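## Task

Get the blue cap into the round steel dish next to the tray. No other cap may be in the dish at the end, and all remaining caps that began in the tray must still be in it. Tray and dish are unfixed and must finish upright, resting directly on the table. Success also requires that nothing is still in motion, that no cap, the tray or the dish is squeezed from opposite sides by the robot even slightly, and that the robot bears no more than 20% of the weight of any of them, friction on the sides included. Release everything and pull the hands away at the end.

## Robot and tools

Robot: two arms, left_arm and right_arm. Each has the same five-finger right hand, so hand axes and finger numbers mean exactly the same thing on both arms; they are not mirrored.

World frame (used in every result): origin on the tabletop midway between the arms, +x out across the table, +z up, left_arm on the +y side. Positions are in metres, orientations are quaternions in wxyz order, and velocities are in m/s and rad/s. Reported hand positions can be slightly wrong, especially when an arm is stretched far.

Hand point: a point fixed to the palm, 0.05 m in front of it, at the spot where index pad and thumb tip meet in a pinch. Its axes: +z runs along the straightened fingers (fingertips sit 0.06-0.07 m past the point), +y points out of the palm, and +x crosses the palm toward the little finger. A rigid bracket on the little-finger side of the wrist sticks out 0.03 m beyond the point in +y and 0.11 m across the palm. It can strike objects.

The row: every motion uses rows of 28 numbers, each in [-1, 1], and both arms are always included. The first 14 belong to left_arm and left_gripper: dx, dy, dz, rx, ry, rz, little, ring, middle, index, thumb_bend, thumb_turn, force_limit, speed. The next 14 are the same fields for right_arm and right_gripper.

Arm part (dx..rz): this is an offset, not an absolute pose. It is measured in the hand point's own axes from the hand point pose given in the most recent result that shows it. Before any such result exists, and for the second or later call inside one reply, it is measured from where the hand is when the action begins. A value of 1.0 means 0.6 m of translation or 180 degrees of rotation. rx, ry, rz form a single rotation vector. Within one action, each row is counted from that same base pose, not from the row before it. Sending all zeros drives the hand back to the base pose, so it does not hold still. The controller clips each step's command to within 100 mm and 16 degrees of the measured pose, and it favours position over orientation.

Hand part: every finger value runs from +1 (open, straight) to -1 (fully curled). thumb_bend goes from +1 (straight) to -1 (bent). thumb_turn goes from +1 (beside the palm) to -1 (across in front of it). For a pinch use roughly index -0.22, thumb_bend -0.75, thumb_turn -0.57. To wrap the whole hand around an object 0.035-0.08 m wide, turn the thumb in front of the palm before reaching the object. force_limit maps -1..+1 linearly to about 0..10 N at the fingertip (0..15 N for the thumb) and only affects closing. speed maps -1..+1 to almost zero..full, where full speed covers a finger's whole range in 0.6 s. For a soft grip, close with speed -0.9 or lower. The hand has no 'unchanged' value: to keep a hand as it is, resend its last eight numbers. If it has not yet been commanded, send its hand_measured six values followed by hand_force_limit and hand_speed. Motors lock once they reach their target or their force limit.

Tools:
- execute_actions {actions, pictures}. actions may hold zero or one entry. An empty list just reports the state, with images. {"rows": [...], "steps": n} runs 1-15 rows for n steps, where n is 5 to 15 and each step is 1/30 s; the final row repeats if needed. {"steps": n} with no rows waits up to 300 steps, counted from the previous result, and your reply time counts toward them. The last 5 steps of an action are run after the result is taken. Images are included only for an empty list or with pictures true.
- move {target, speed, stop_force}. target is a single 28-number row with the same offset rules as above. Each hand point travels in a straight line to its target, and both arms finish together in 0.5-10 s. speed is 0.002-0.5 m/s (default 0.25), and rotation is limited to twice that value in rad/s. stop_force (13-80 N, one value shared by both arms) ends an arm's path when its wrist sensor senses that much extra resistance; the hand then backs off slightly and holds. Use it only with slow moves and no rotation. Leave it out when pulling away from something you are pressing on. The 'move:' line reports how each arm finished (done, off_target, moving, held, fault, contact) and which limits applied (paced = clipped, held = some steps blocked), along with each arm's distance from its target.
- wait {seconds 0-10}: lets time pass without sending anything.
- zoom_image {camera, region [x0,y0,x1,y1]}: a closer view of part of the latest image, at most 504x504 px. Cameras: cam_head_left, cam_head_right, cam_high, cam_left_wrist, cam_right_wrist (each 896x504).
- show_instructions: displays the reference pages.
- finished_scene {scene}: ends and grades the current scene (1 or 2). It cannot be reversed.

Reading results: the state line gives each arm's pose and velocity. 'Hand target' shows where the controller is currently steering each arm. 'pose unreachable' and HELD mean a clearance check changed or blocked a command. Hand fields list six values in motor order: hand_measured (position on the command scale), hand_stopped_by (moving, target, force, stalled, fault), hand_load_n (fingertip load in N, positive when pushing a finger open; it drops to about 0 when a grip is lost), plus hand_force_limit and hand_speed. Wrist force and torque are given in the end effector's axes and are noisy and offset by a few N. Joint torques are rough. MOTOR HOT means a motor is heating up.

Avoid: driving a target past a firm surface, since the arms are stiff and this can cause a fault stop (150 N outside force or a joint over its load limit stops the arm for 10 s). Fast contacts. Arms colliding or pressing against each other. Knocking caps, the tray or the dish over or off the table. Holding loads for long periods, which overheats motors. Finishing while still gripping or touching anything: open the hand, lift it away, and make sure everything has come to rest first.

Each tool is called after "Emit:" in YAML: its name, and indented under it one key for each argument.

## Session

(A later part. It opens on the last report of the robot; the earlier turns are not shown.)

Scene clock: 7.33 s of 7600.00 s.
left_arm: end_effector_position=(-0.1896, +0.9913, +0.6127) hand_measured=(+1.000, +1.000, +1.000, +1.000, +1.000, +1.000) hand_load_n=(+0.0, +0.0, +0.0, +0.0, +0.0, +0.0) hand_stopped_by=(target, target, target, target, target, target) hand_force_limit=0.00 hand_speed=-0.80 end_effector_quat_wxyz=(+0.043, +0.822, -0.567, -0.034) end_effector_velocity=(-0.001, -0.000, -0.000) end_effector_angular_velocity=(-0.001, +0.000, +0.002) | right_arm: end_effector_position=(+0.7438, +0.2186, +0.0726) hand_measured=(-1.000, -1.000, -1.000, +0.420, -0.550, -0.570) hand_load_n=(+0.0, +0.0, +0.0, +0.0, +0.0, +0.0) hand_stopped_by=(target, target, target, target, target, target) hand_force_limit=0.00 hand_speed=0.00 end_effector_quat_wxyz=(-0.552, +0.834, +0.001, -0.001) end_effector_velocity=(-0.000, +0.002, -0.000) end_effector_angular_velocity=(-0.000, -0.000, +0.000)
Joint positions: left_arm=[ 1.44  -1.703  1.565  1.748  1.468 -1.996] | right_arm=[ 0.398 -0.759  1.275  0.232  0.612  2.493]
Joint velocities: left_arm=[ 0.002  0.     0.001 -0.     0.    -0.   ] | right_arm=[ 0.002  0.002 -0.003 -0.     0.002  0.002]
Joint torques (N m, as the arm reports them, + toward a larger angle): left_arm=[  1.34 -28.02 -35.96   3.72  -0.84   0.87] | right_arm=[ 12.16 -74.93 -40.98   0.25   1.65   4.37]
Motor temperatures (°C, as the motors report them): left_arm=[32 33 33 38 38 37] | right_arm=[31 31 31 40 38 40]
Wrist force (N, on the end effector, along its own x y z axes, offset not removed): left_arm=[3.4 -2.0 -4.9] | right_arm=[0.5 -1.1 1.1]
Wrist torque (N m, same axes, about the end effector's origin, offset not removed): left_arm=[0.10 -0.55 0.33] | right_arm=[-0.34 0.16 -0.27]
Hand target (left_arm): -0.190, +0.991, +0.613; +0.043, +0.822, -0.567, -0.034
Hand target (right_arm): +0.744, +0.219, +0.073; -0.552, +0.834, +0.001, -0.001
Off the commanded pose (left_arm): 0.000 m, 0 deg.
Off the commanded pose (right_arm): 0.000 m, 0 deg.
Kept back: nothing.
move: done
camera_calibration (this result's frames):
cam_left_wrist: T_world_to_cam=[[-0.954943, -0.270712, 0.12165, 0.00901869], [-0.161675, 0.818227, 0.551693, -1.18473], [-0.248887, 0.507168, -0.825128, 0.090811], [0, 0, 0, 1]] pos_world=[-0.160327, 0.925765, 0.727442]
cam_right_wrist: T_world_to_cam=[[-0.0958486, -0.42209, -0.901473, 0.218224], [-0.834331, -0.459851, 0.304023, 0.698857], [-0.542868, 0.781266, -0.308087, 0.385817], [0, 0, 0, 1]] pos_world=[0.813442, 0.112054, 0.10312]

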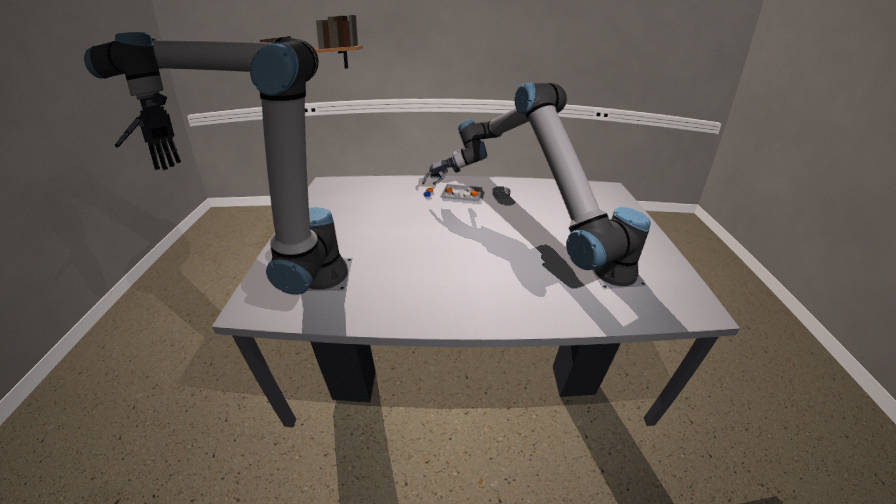

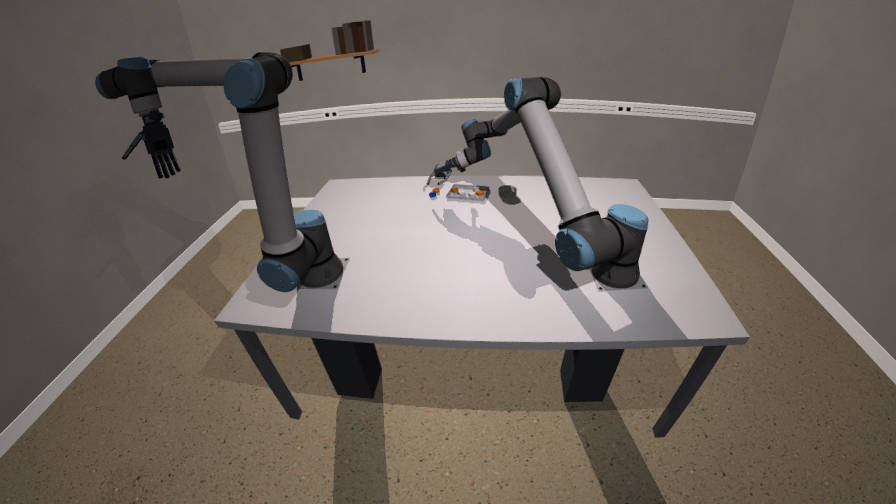

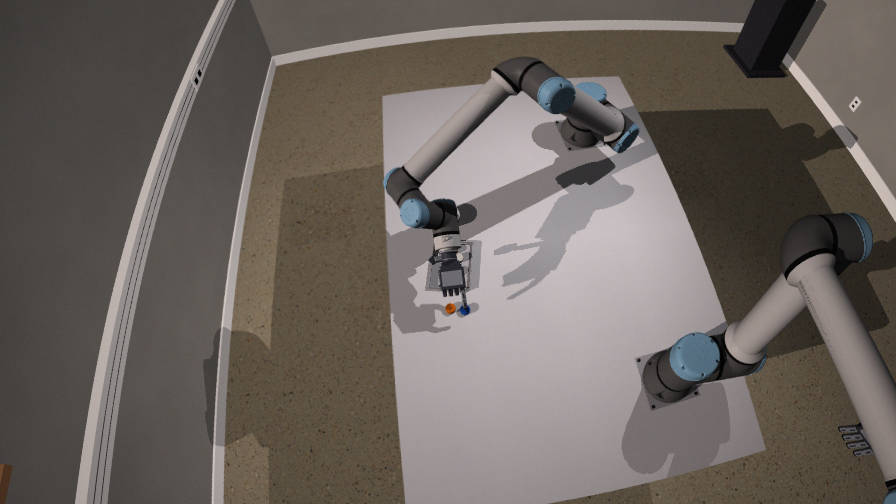

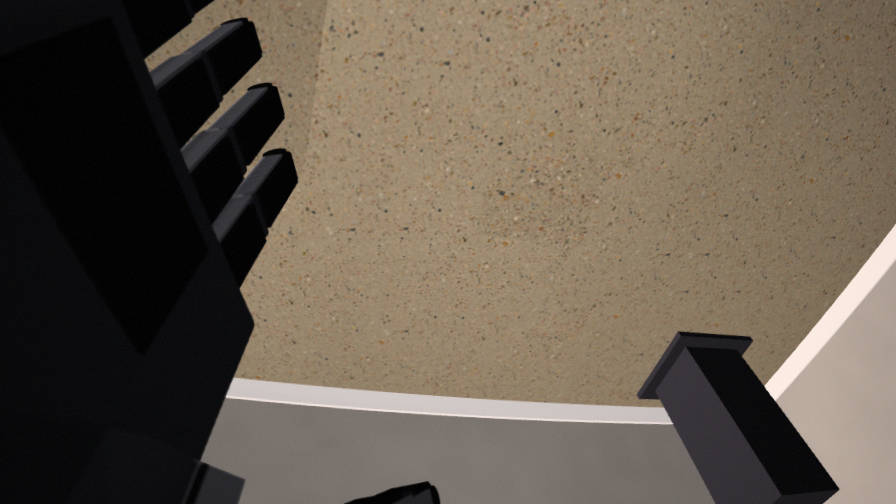

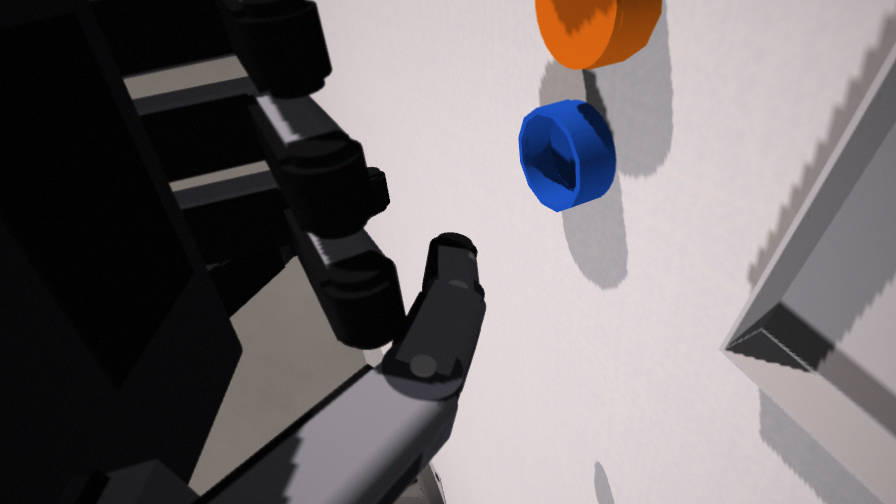

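Emit:
move:
  target: [0,0,0,0,0,0,1,1,1,1,1,1,0,-0.8,-0.003,0.04,0.048,0,0,0,-1,-1,-1,0.40,-0.55,-0.57,0,0]
  speed: 0.12

Emit:
move:
  target: [0,0,0,0,0,0,1,1,1,1,1,1,0,-0.8,0,0.0435,0.0185,0,0,0,-1,-1,-1,0.40,-0.55,-0.57,0,0]
  speed: 0.04
  stop_force: 13

Emit:
move:
  target: [0,0,0,0,0,0,1,1,1,1,1,1,0,-0.8,0,0,0,0,0,0,-1,-1,-1,-0.3,-0.55,-0.57,0,-0.5]

Scene clock: 8.53 s of 7600.00 s.
left_arm: end_effector_position=(-0.1896, +0.9913, +0.6127) hand_measured=(+1.000, +1.000, +1.000, +1.000, +1.000, +1.000) hand_load_n=(+0.0, +0.0, +0.0, +0.0, +0.0, +0.0) hand_stopped_by=(target, target, target, target, target, target) hand_force_limit=0.00 hand_speed=-0.80 end_effector_quat_wxyz=(+0.043, +0.822, -0.567, -0.034) end_effector_velocity=(+0.000, -0.000, +0.000) end_effector_angular_velocity=(+0.001, -0.000, -0.000) | right_arm: end_effector_position=(+0.7420, +0.2356, +0.0394) hand_measured=(-1.000, -1.000, -1.000, +0.400, -0.550, -0.570) hand_load_n=(+0.0, +0.0, +0.0, +0.0, +0.0, +0.0) hand_stopped_by=(target, target, target, target, target, target) hand_force_limit=0.00 hand_speed=0.00 end_effector_quat_wxyz=(-0.552, +0.834, +0.001, -0.001) end_effector_velocity=(-0.000, +0.001, -0.002) end_effector_angular_velocity=(+0.000, +0.001, +0.001)
Joint positions: left_arm=[ 1.44  -1.703  1.565  1.748  1.468 -1.996] | right_arm=[ 0.417 -0.72   1.264  0.186  0.625  2.514]
Joint velocities: left_arm=[-0.    -0.001 -0.    -0.     0.    -0.   ] | right_arm=[ 0.001  0.002 -0.001 -0.002 -0.     0.001]
Joint torques (N m, as the arm reports them, + toward a larger angle): left_arm=[  1.04 -27.63 -36.7    3.86  -0.96   0.51] | right_arm=[ 17.88 -80.25 -40.26  -0.39   1.74   4.14]
Motor temperatures (°C, as the motors report them): left_arm=[32 33 33 38 38 37] | right_arm=[31 31 31 40 38 40]
Wrist force (N, on the end effector, along its own x y z axes, offset not removed): left_arm=[-1.4 8.4 -5.9] | right_arm=[0.2 -1.2 -1.1]
Wrist torque (N m, same axes, about the end effector's origin, offset not removed): left_arm=[1.93 0.62 0.31] | right_arm=[-0.27 0.27 -0.31]
Hand target (left_arm): -0.190, +0.991, +0.613; +0.043, +0.822, -0.567, -0.034
Hand target (right_arm): +0.742, +0.236, +0.039; -0.552, +0.834, +0.001, -0.001
Off the commanded pose (left_arm): 0.000 m, 0 deg.
Off the commanded pose (right_arm): 0.000 m, 0 deg.
Kept back: nothing.
move: done
camera_calibration (this result's frames):
cam_left_wrist: T_world_to_cam=[[-0.954943, -0.270712, 0.12165, 0.00901856], [-0.161675, 0.818227, 0.551693, -1.18473], [-0.248887, 0.507168, -0.825128, 0.0908111], [0, 0, 0, 1]] pos_world=[-0.160327, 0.925765, 0.727442]
cam_right_wrist: T_world_to_cam=[[-0.0958381, -0.422076, -0.901481, 0.195307], [-0.834335, -0.459854, 0.304005, 0.715254], [-0.542863, 0.781272, -0.308081, 0.361245], [0, 0, 0, 1]] pos_world=[0.811586, 0.129117, 0.0699177]

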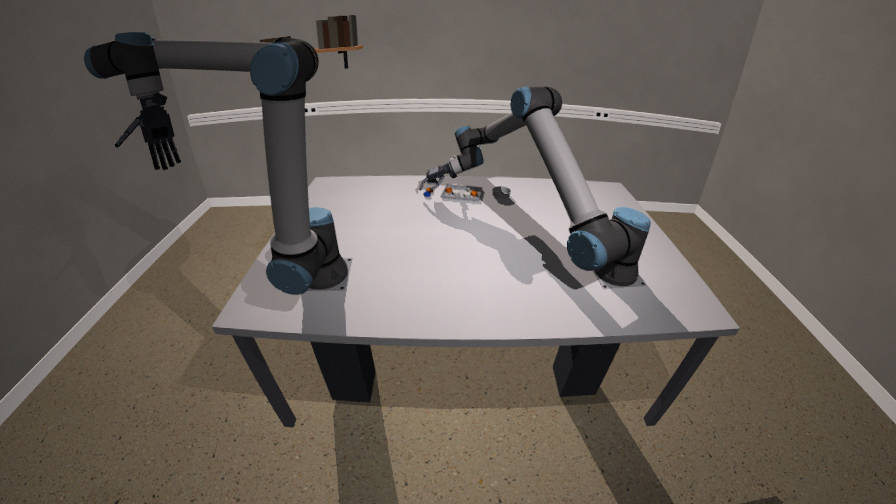

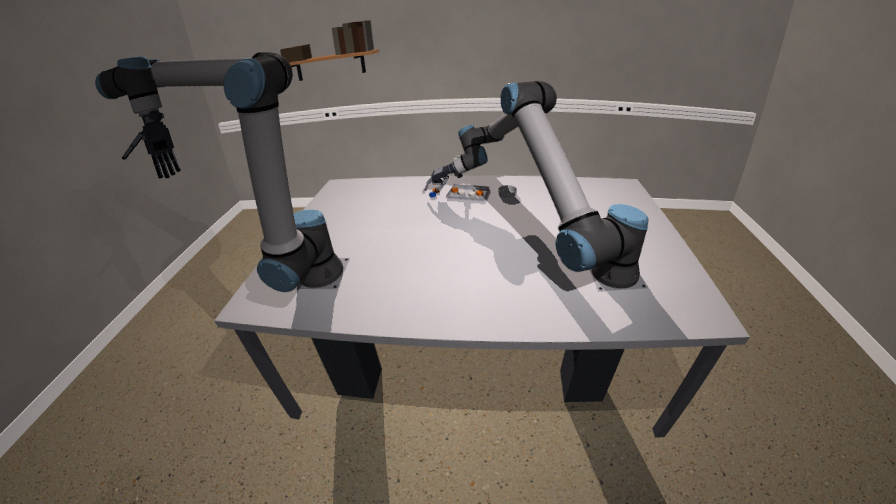

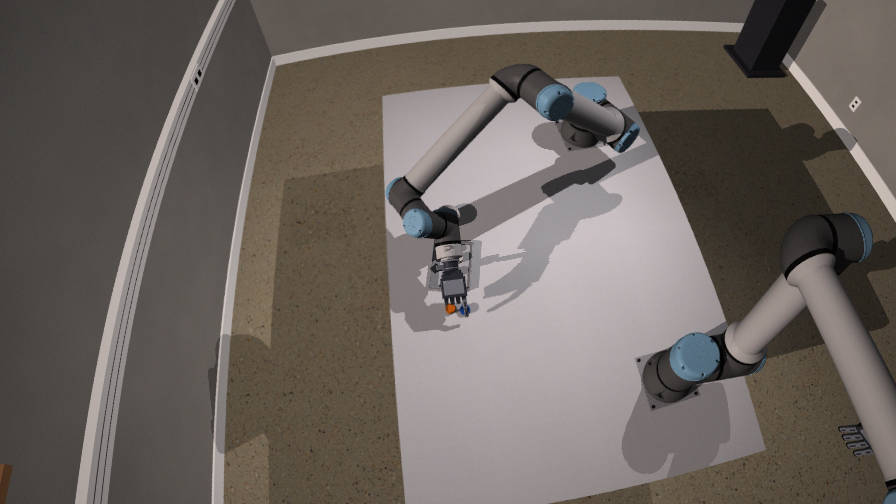

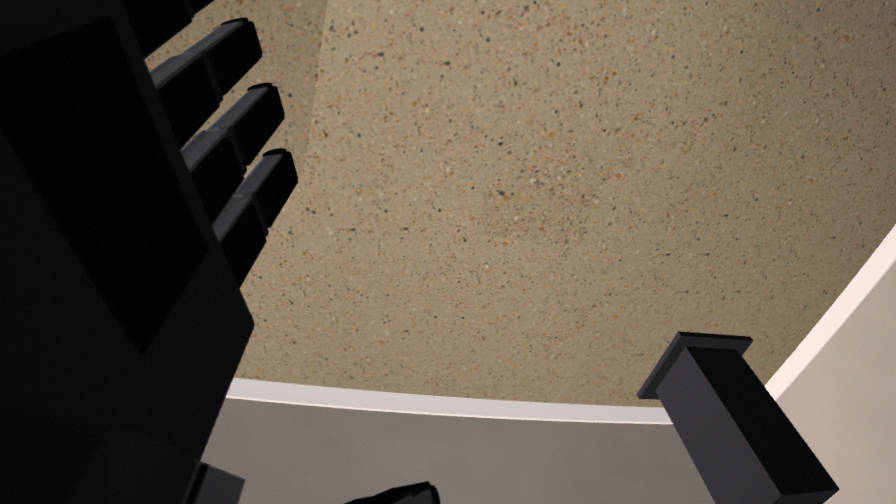

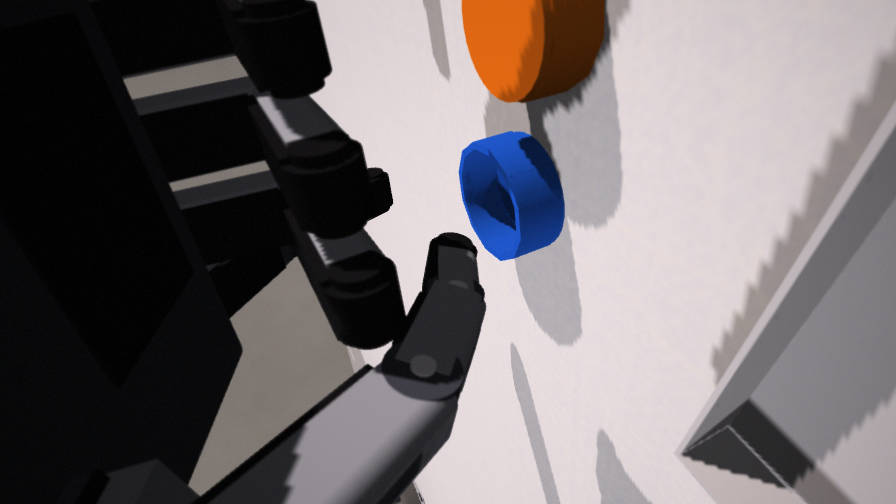

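Scene clock: 9.57 s of 7600.00 s.
left_arm: end_effector_position=(-0.1896, +0.9913, +0.6127) hand_measured=(+1.000, +1.000, +1.000, +1.000, +1.000, +1.000) hand_load_n=(+0.0, +0.0, +0.0, +0.0, +0.0, +0.0) hand_stopped_by=(target, target, target, target, target, target) hand_force_limit=0.00 hand_speed=-0.80 end_effector_quat_wxyz=(+0.043, +0.822, -0.567, -0.034) end_effector_velocity=(-0.000, -0.000, +0.000) end_effector_angular_velocity=(-0.000, -0.000, +0.000) | right_arm: end_effector_position=(+0.7419, +0.2356, +0.0112) hand_measured=(-1.000, -1.000, -1.000, +0.400, -0.550, -0.570) hand_load_n=(+0.0, +0.0, +0.0, +0.0, +0.0, +0.0) hand_stopped_by=(target, target, target, target, target, target) hand_force_limit=0.00 hand_speed=0.00 end_effector_quat_wxyz=(-0.552, +0.834, +0.001, -0.001) end_effector_velocity=(-0.000, +0.000, -0.002) end_effector_angular_velocity=(+0.000, -0.000, +0.001)
Joint positions: left_arm=[ 1.44  -1.703  1.565  1.748  1.468 -1.996] | right_arm=[ 0.417 -0.694  1.272  0.152  0.625  2.514]
Joint velocities: left_arm=[ 0. -0.  0.  0.  0. -0.] | right_arm=[ 0.     0.002  0.001 -0.002 -0.    -0.   ]
Joint torques (N m, as the arm reports them, + toward a larger angle): left_arm=[ -0.3  -29.   -35.77   4.    -0.59   0.36] | right_arm=[ 16.65 -72.93 -24.07   0.35   1.54  -2.55]
Motor temperatures (°C, as the motors report them): left_arm=[32 33 33 38 38 37] | right_arm=[31 31 31 40 38 40]
Wrist force (N, on the end effector, along its own x y z axes, offset not removed): left_arm=[-4.8 1.8 -7.0] | right_arm=[-3.0 -2.1 -3.0]
Wrist torque (N m, same axes, about the end effector's origin, offset not removed): left_arm=[0.83 1.06 0.00] | right_arm=[-0.26 0.78 -0.56]
Hand target (left_arm): -0.190, +0.991, +0.613; +0.043, +0.822, -0.567, -0.034
Hand target (right_arm): +0.742, +0.236, +0.011; -0.552, +0.834, +0.001, -0.001
Off the commanded pose (left_arm): 0.000 m, 0 deg.
Off the commanded pose (right_arm): 0.000 m, 0 deg.
Kept back: nothing.
move: done
camera_calibration (this result's frames):
cam_left_wrist: T_world_to_cam=[[-0.954943, -0.270712, 0.12165, 0.00901855], [-0.161675, 0.818227, 0.551693, -1.18473], [-0.248887, 0.507168, -0.825128, 0.090811], [0, 0, 0, 1]] pos_world=[-0.160327, 0.925765, 0.727442]
cam_right_wrist: T_world_to_cam=[[-0.0958438, -0.422076, -0.90148, 0.169871], [-0.834335, -0.459852, 0.304009, 0.723833], [-0.542863, 0.781273, -0.308079, 0.352531], [0, 0, 0, 1]] pos_world=[0.811576, 0.129132, 0.0416907]

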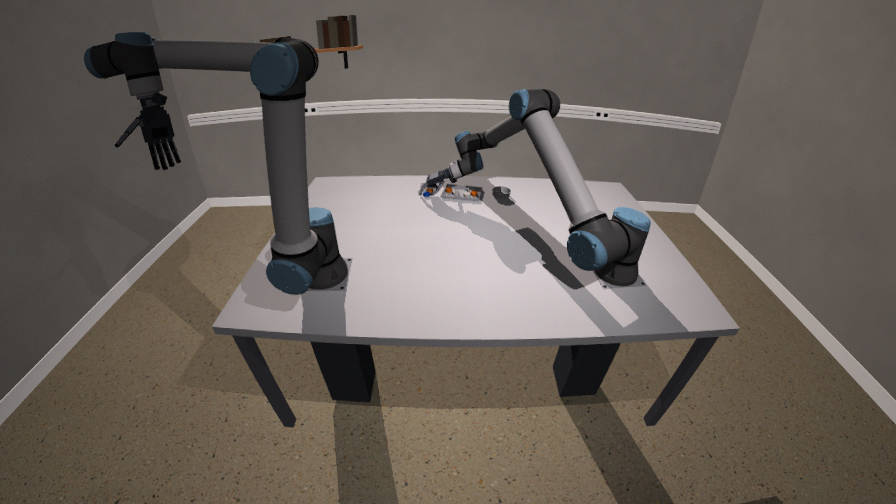

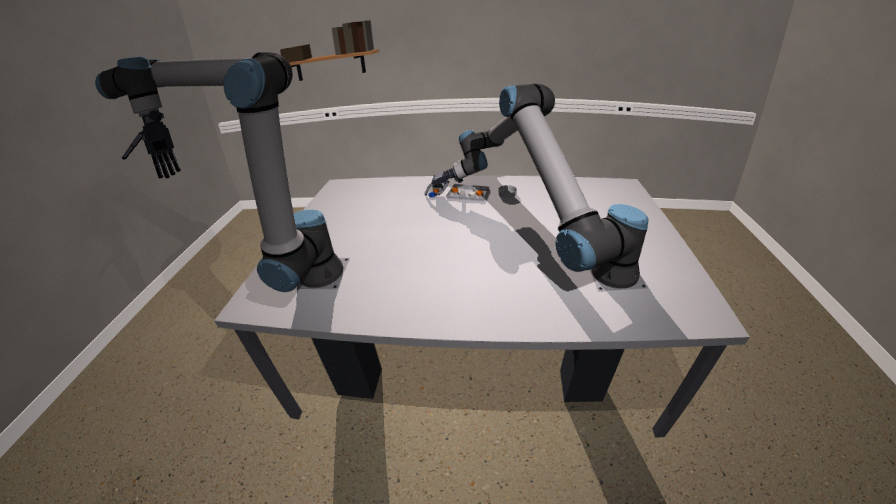

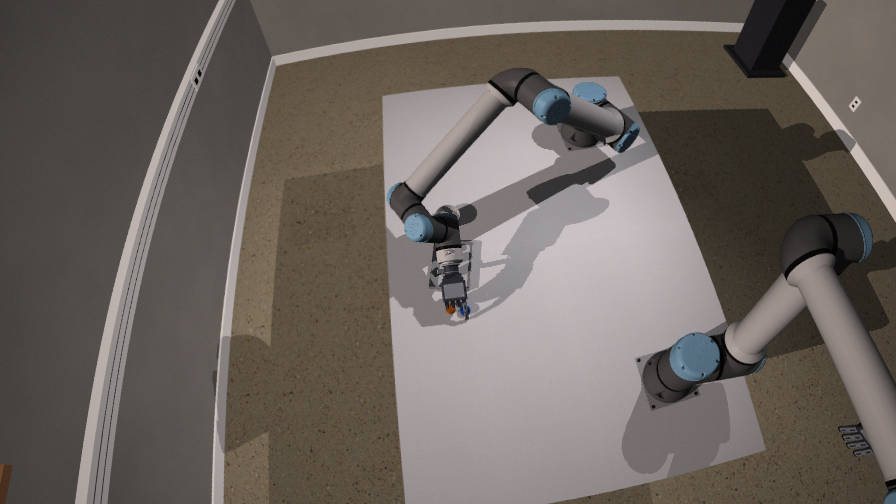

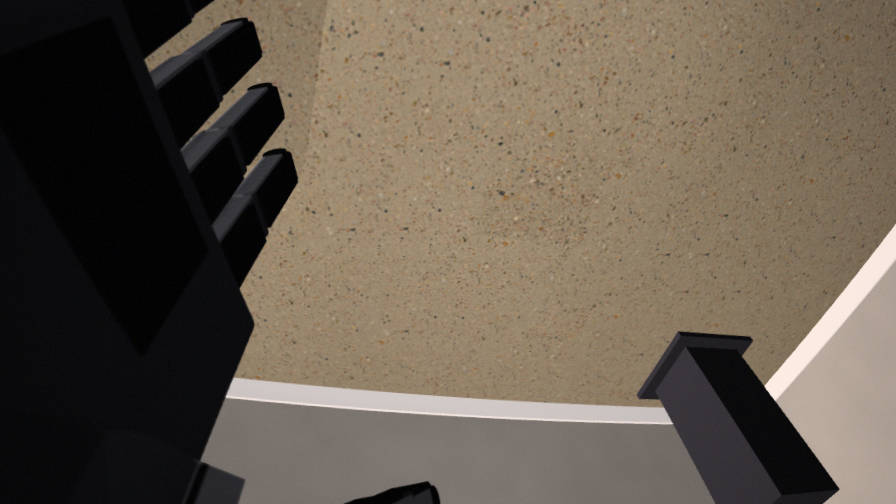

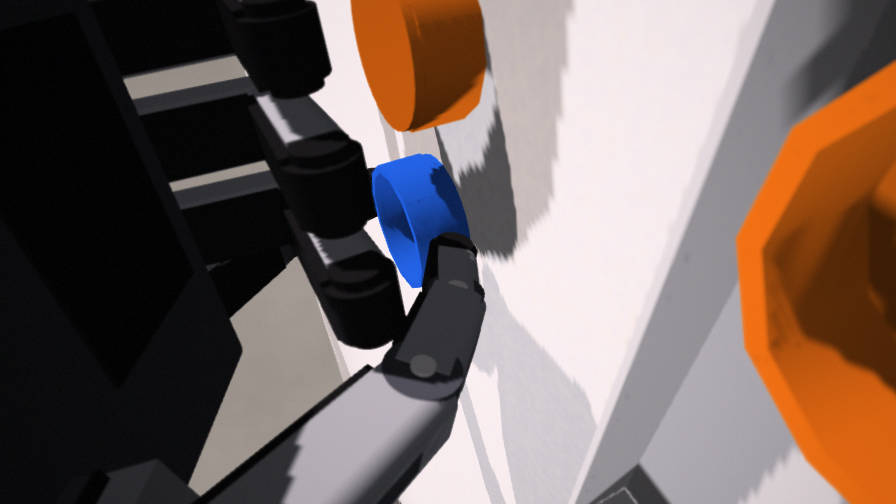

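Scene clock: 10.07 s of 7600.00 s.
left_arm: end_effector_position=(-0.1896, +0.9913, +0.6127) hand_measured=(+1.000, +1.000, +1.000, +1.000, +1.000, +1.000) hand_load_n=(+0.0, +0.0, +0.0, +0.0, +0.0, +0.0) hand_stopped_by=(target, target, target, target, target, target) hand_force_limit=0.00 hand_speed=-0.80 end_effector_quat_wxyz=(+0.043, +0.822, -0.567, -0.034) end_effector_velocity=(+0.000, +0.000, +0.000) end_effector_angular_velocity=(+0.000, +0.000, -0.001) | right_arm: end_effector_position=(+0.7419, +0.2356, +0.0111) hand_measured=(-1.000, -1.000, -1.000, +0.266, -0.548, -0.570) hand_load_n=(+0.0, +0.0, +0.0, +8.0, +2.5, +0.0) hand_stopped_by=(target, target, target, force, target, target) hand_force_limit=0.00 hand_speed=-0.50 end_effector_quat_wxyz=(-0.552, +0.834, +0.001, -0.001) end_effector_velocity=(+0.000, -0.000, -0.000) end_effector_angular_velocity=(-0.001, -0.000, -0.000)
Joint positions: left_arm=[ 1.44  -1.703  1.565  1.748  1.468 -1.996] | right_arm=[ 0.417 -0.694  1.272  0.152  0.625  2.514]
Joint velocities: left_arm=[-0.001 -0.     0.    -0.    -0.    -0.   ] | right_arm=[-0.     0.     0.     0.     0.001 -0.001]
Joint torques (N m, as the arm reports them, + toward a larger angle): left_arm=[ -1.72 -27.1  -35.61   4.19  -0.84   0.08] | right_arm=[ 15.37 -89.41 -25.69   2.27   1.49  -2.44]
Motor temperatures (°C, as the motors report them): left_arm=[32 33 33 38 38 37] | right_arm=[31 31 31 40 38 40]
Wrist force (N, on the end effector, along its own x y z axes, offset not removed): left_arm=[4.7 -2.4 -1.8] | right_arm=[-1.4 -8.0 -2.5]
Wrist torque (N m, same axes, about the end effector's origin, offset not removed): left_arm=[0.00 -0.94 0.27] | right_arm=[-0.09 0.46 -0.36]
Hand target (left_arm): -0.190, +0.991, +0.613; +0.043, +0.822, -0.567, -0.034
Hand target (right_arm): +0.742, +0.236, +0.011; -0.552, +0.834, +0.001, -0.001
Off the commanded pose (left_arm): 0.000 m, 0 deg.
Off the commanded pose (right_arm): 0.000 m, 0 deg.
Kept back: nothing.
move: done
camera_calibration (this result's frames):
cam_left_wrist: T_world_to_cam=[[-0.954943, -0.270712, 0.12165, 0.00901873], [-0.161675, 0.818227, 0.551693, -1.18473], [-0.248887, 0.507168, -0.825128, 0.0908112], [0, 0, 0, 1]] pos_world=[-0.160327, 0.925765, 0.727442]
cam_right_wrist: T_world_to_cam=[[-0.0958412, -0.422075, -0.901481, 0.169833], [-0.834335, -0.459853, 0.304006, 0.723846], [-0.542862, 0.781274, -0.308079, 0.352518], [0, 0, 0, 1]] pos_world=[0.811576, 0.129132, 0.0416511]

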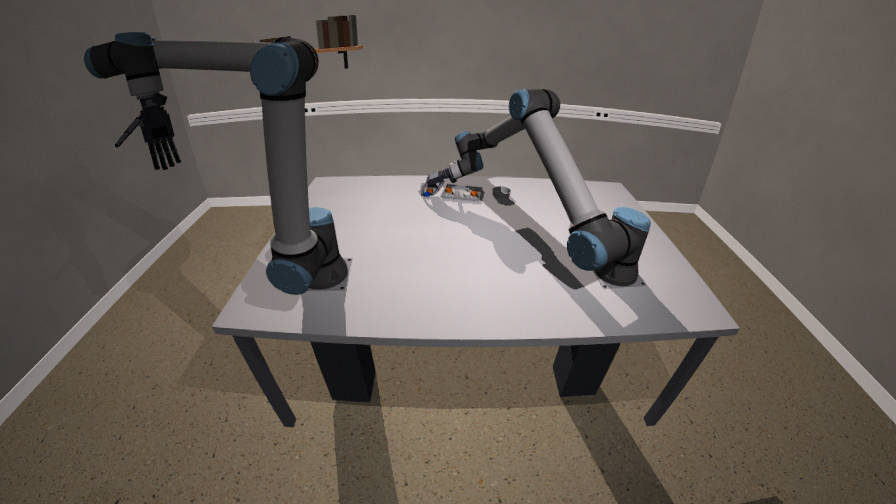

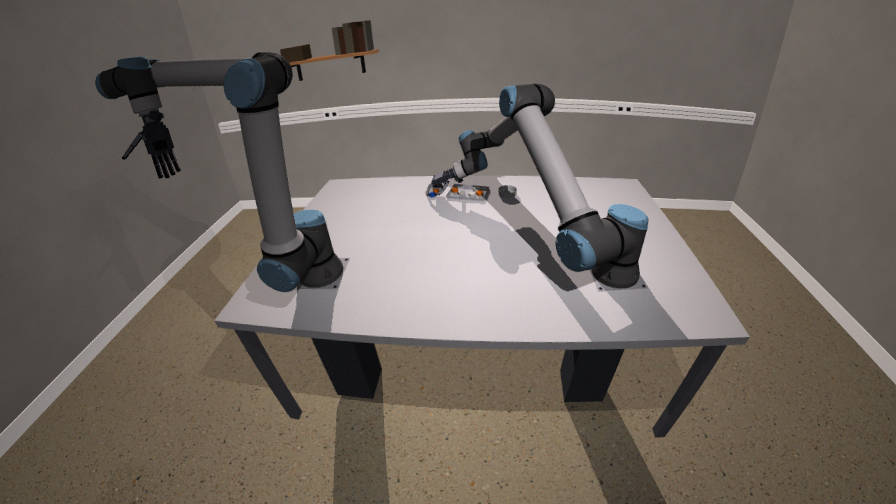

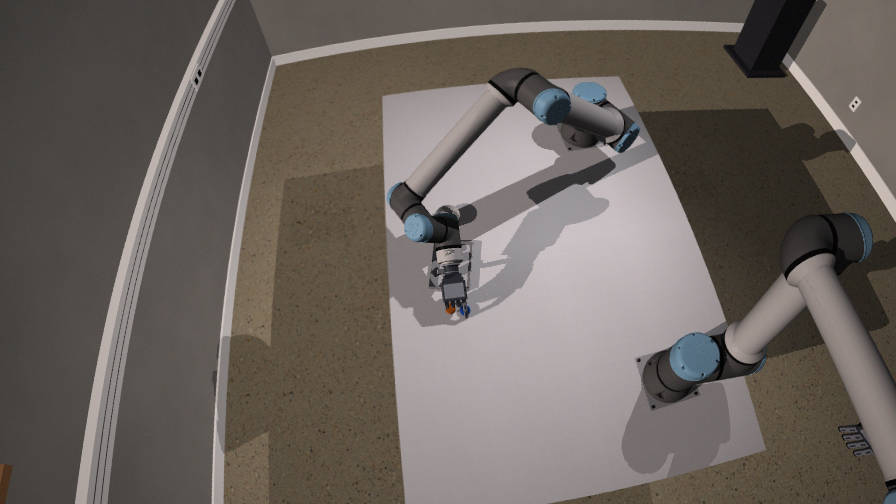

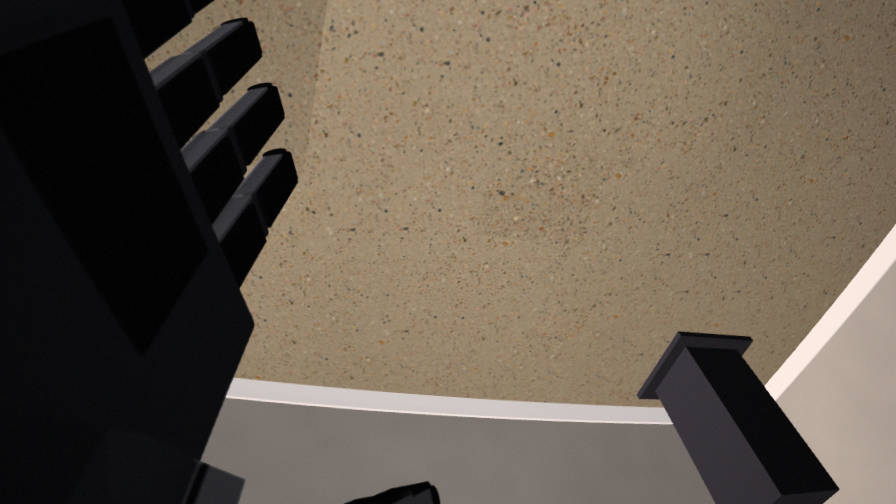

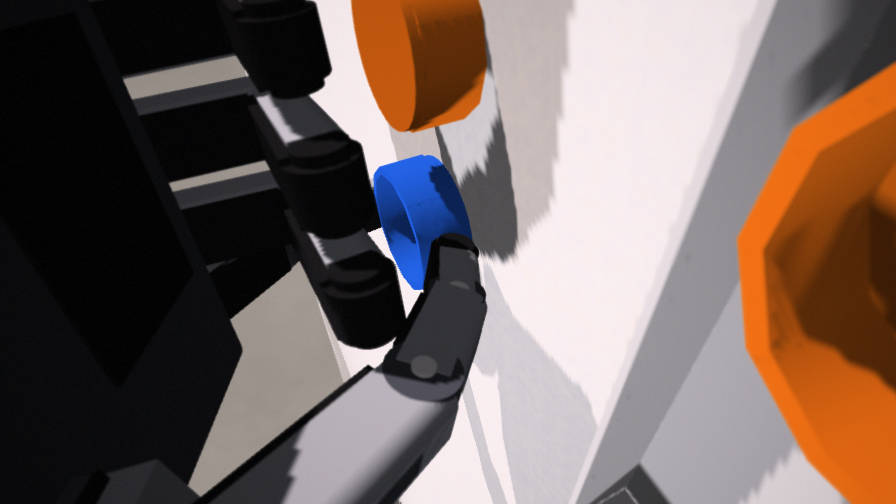

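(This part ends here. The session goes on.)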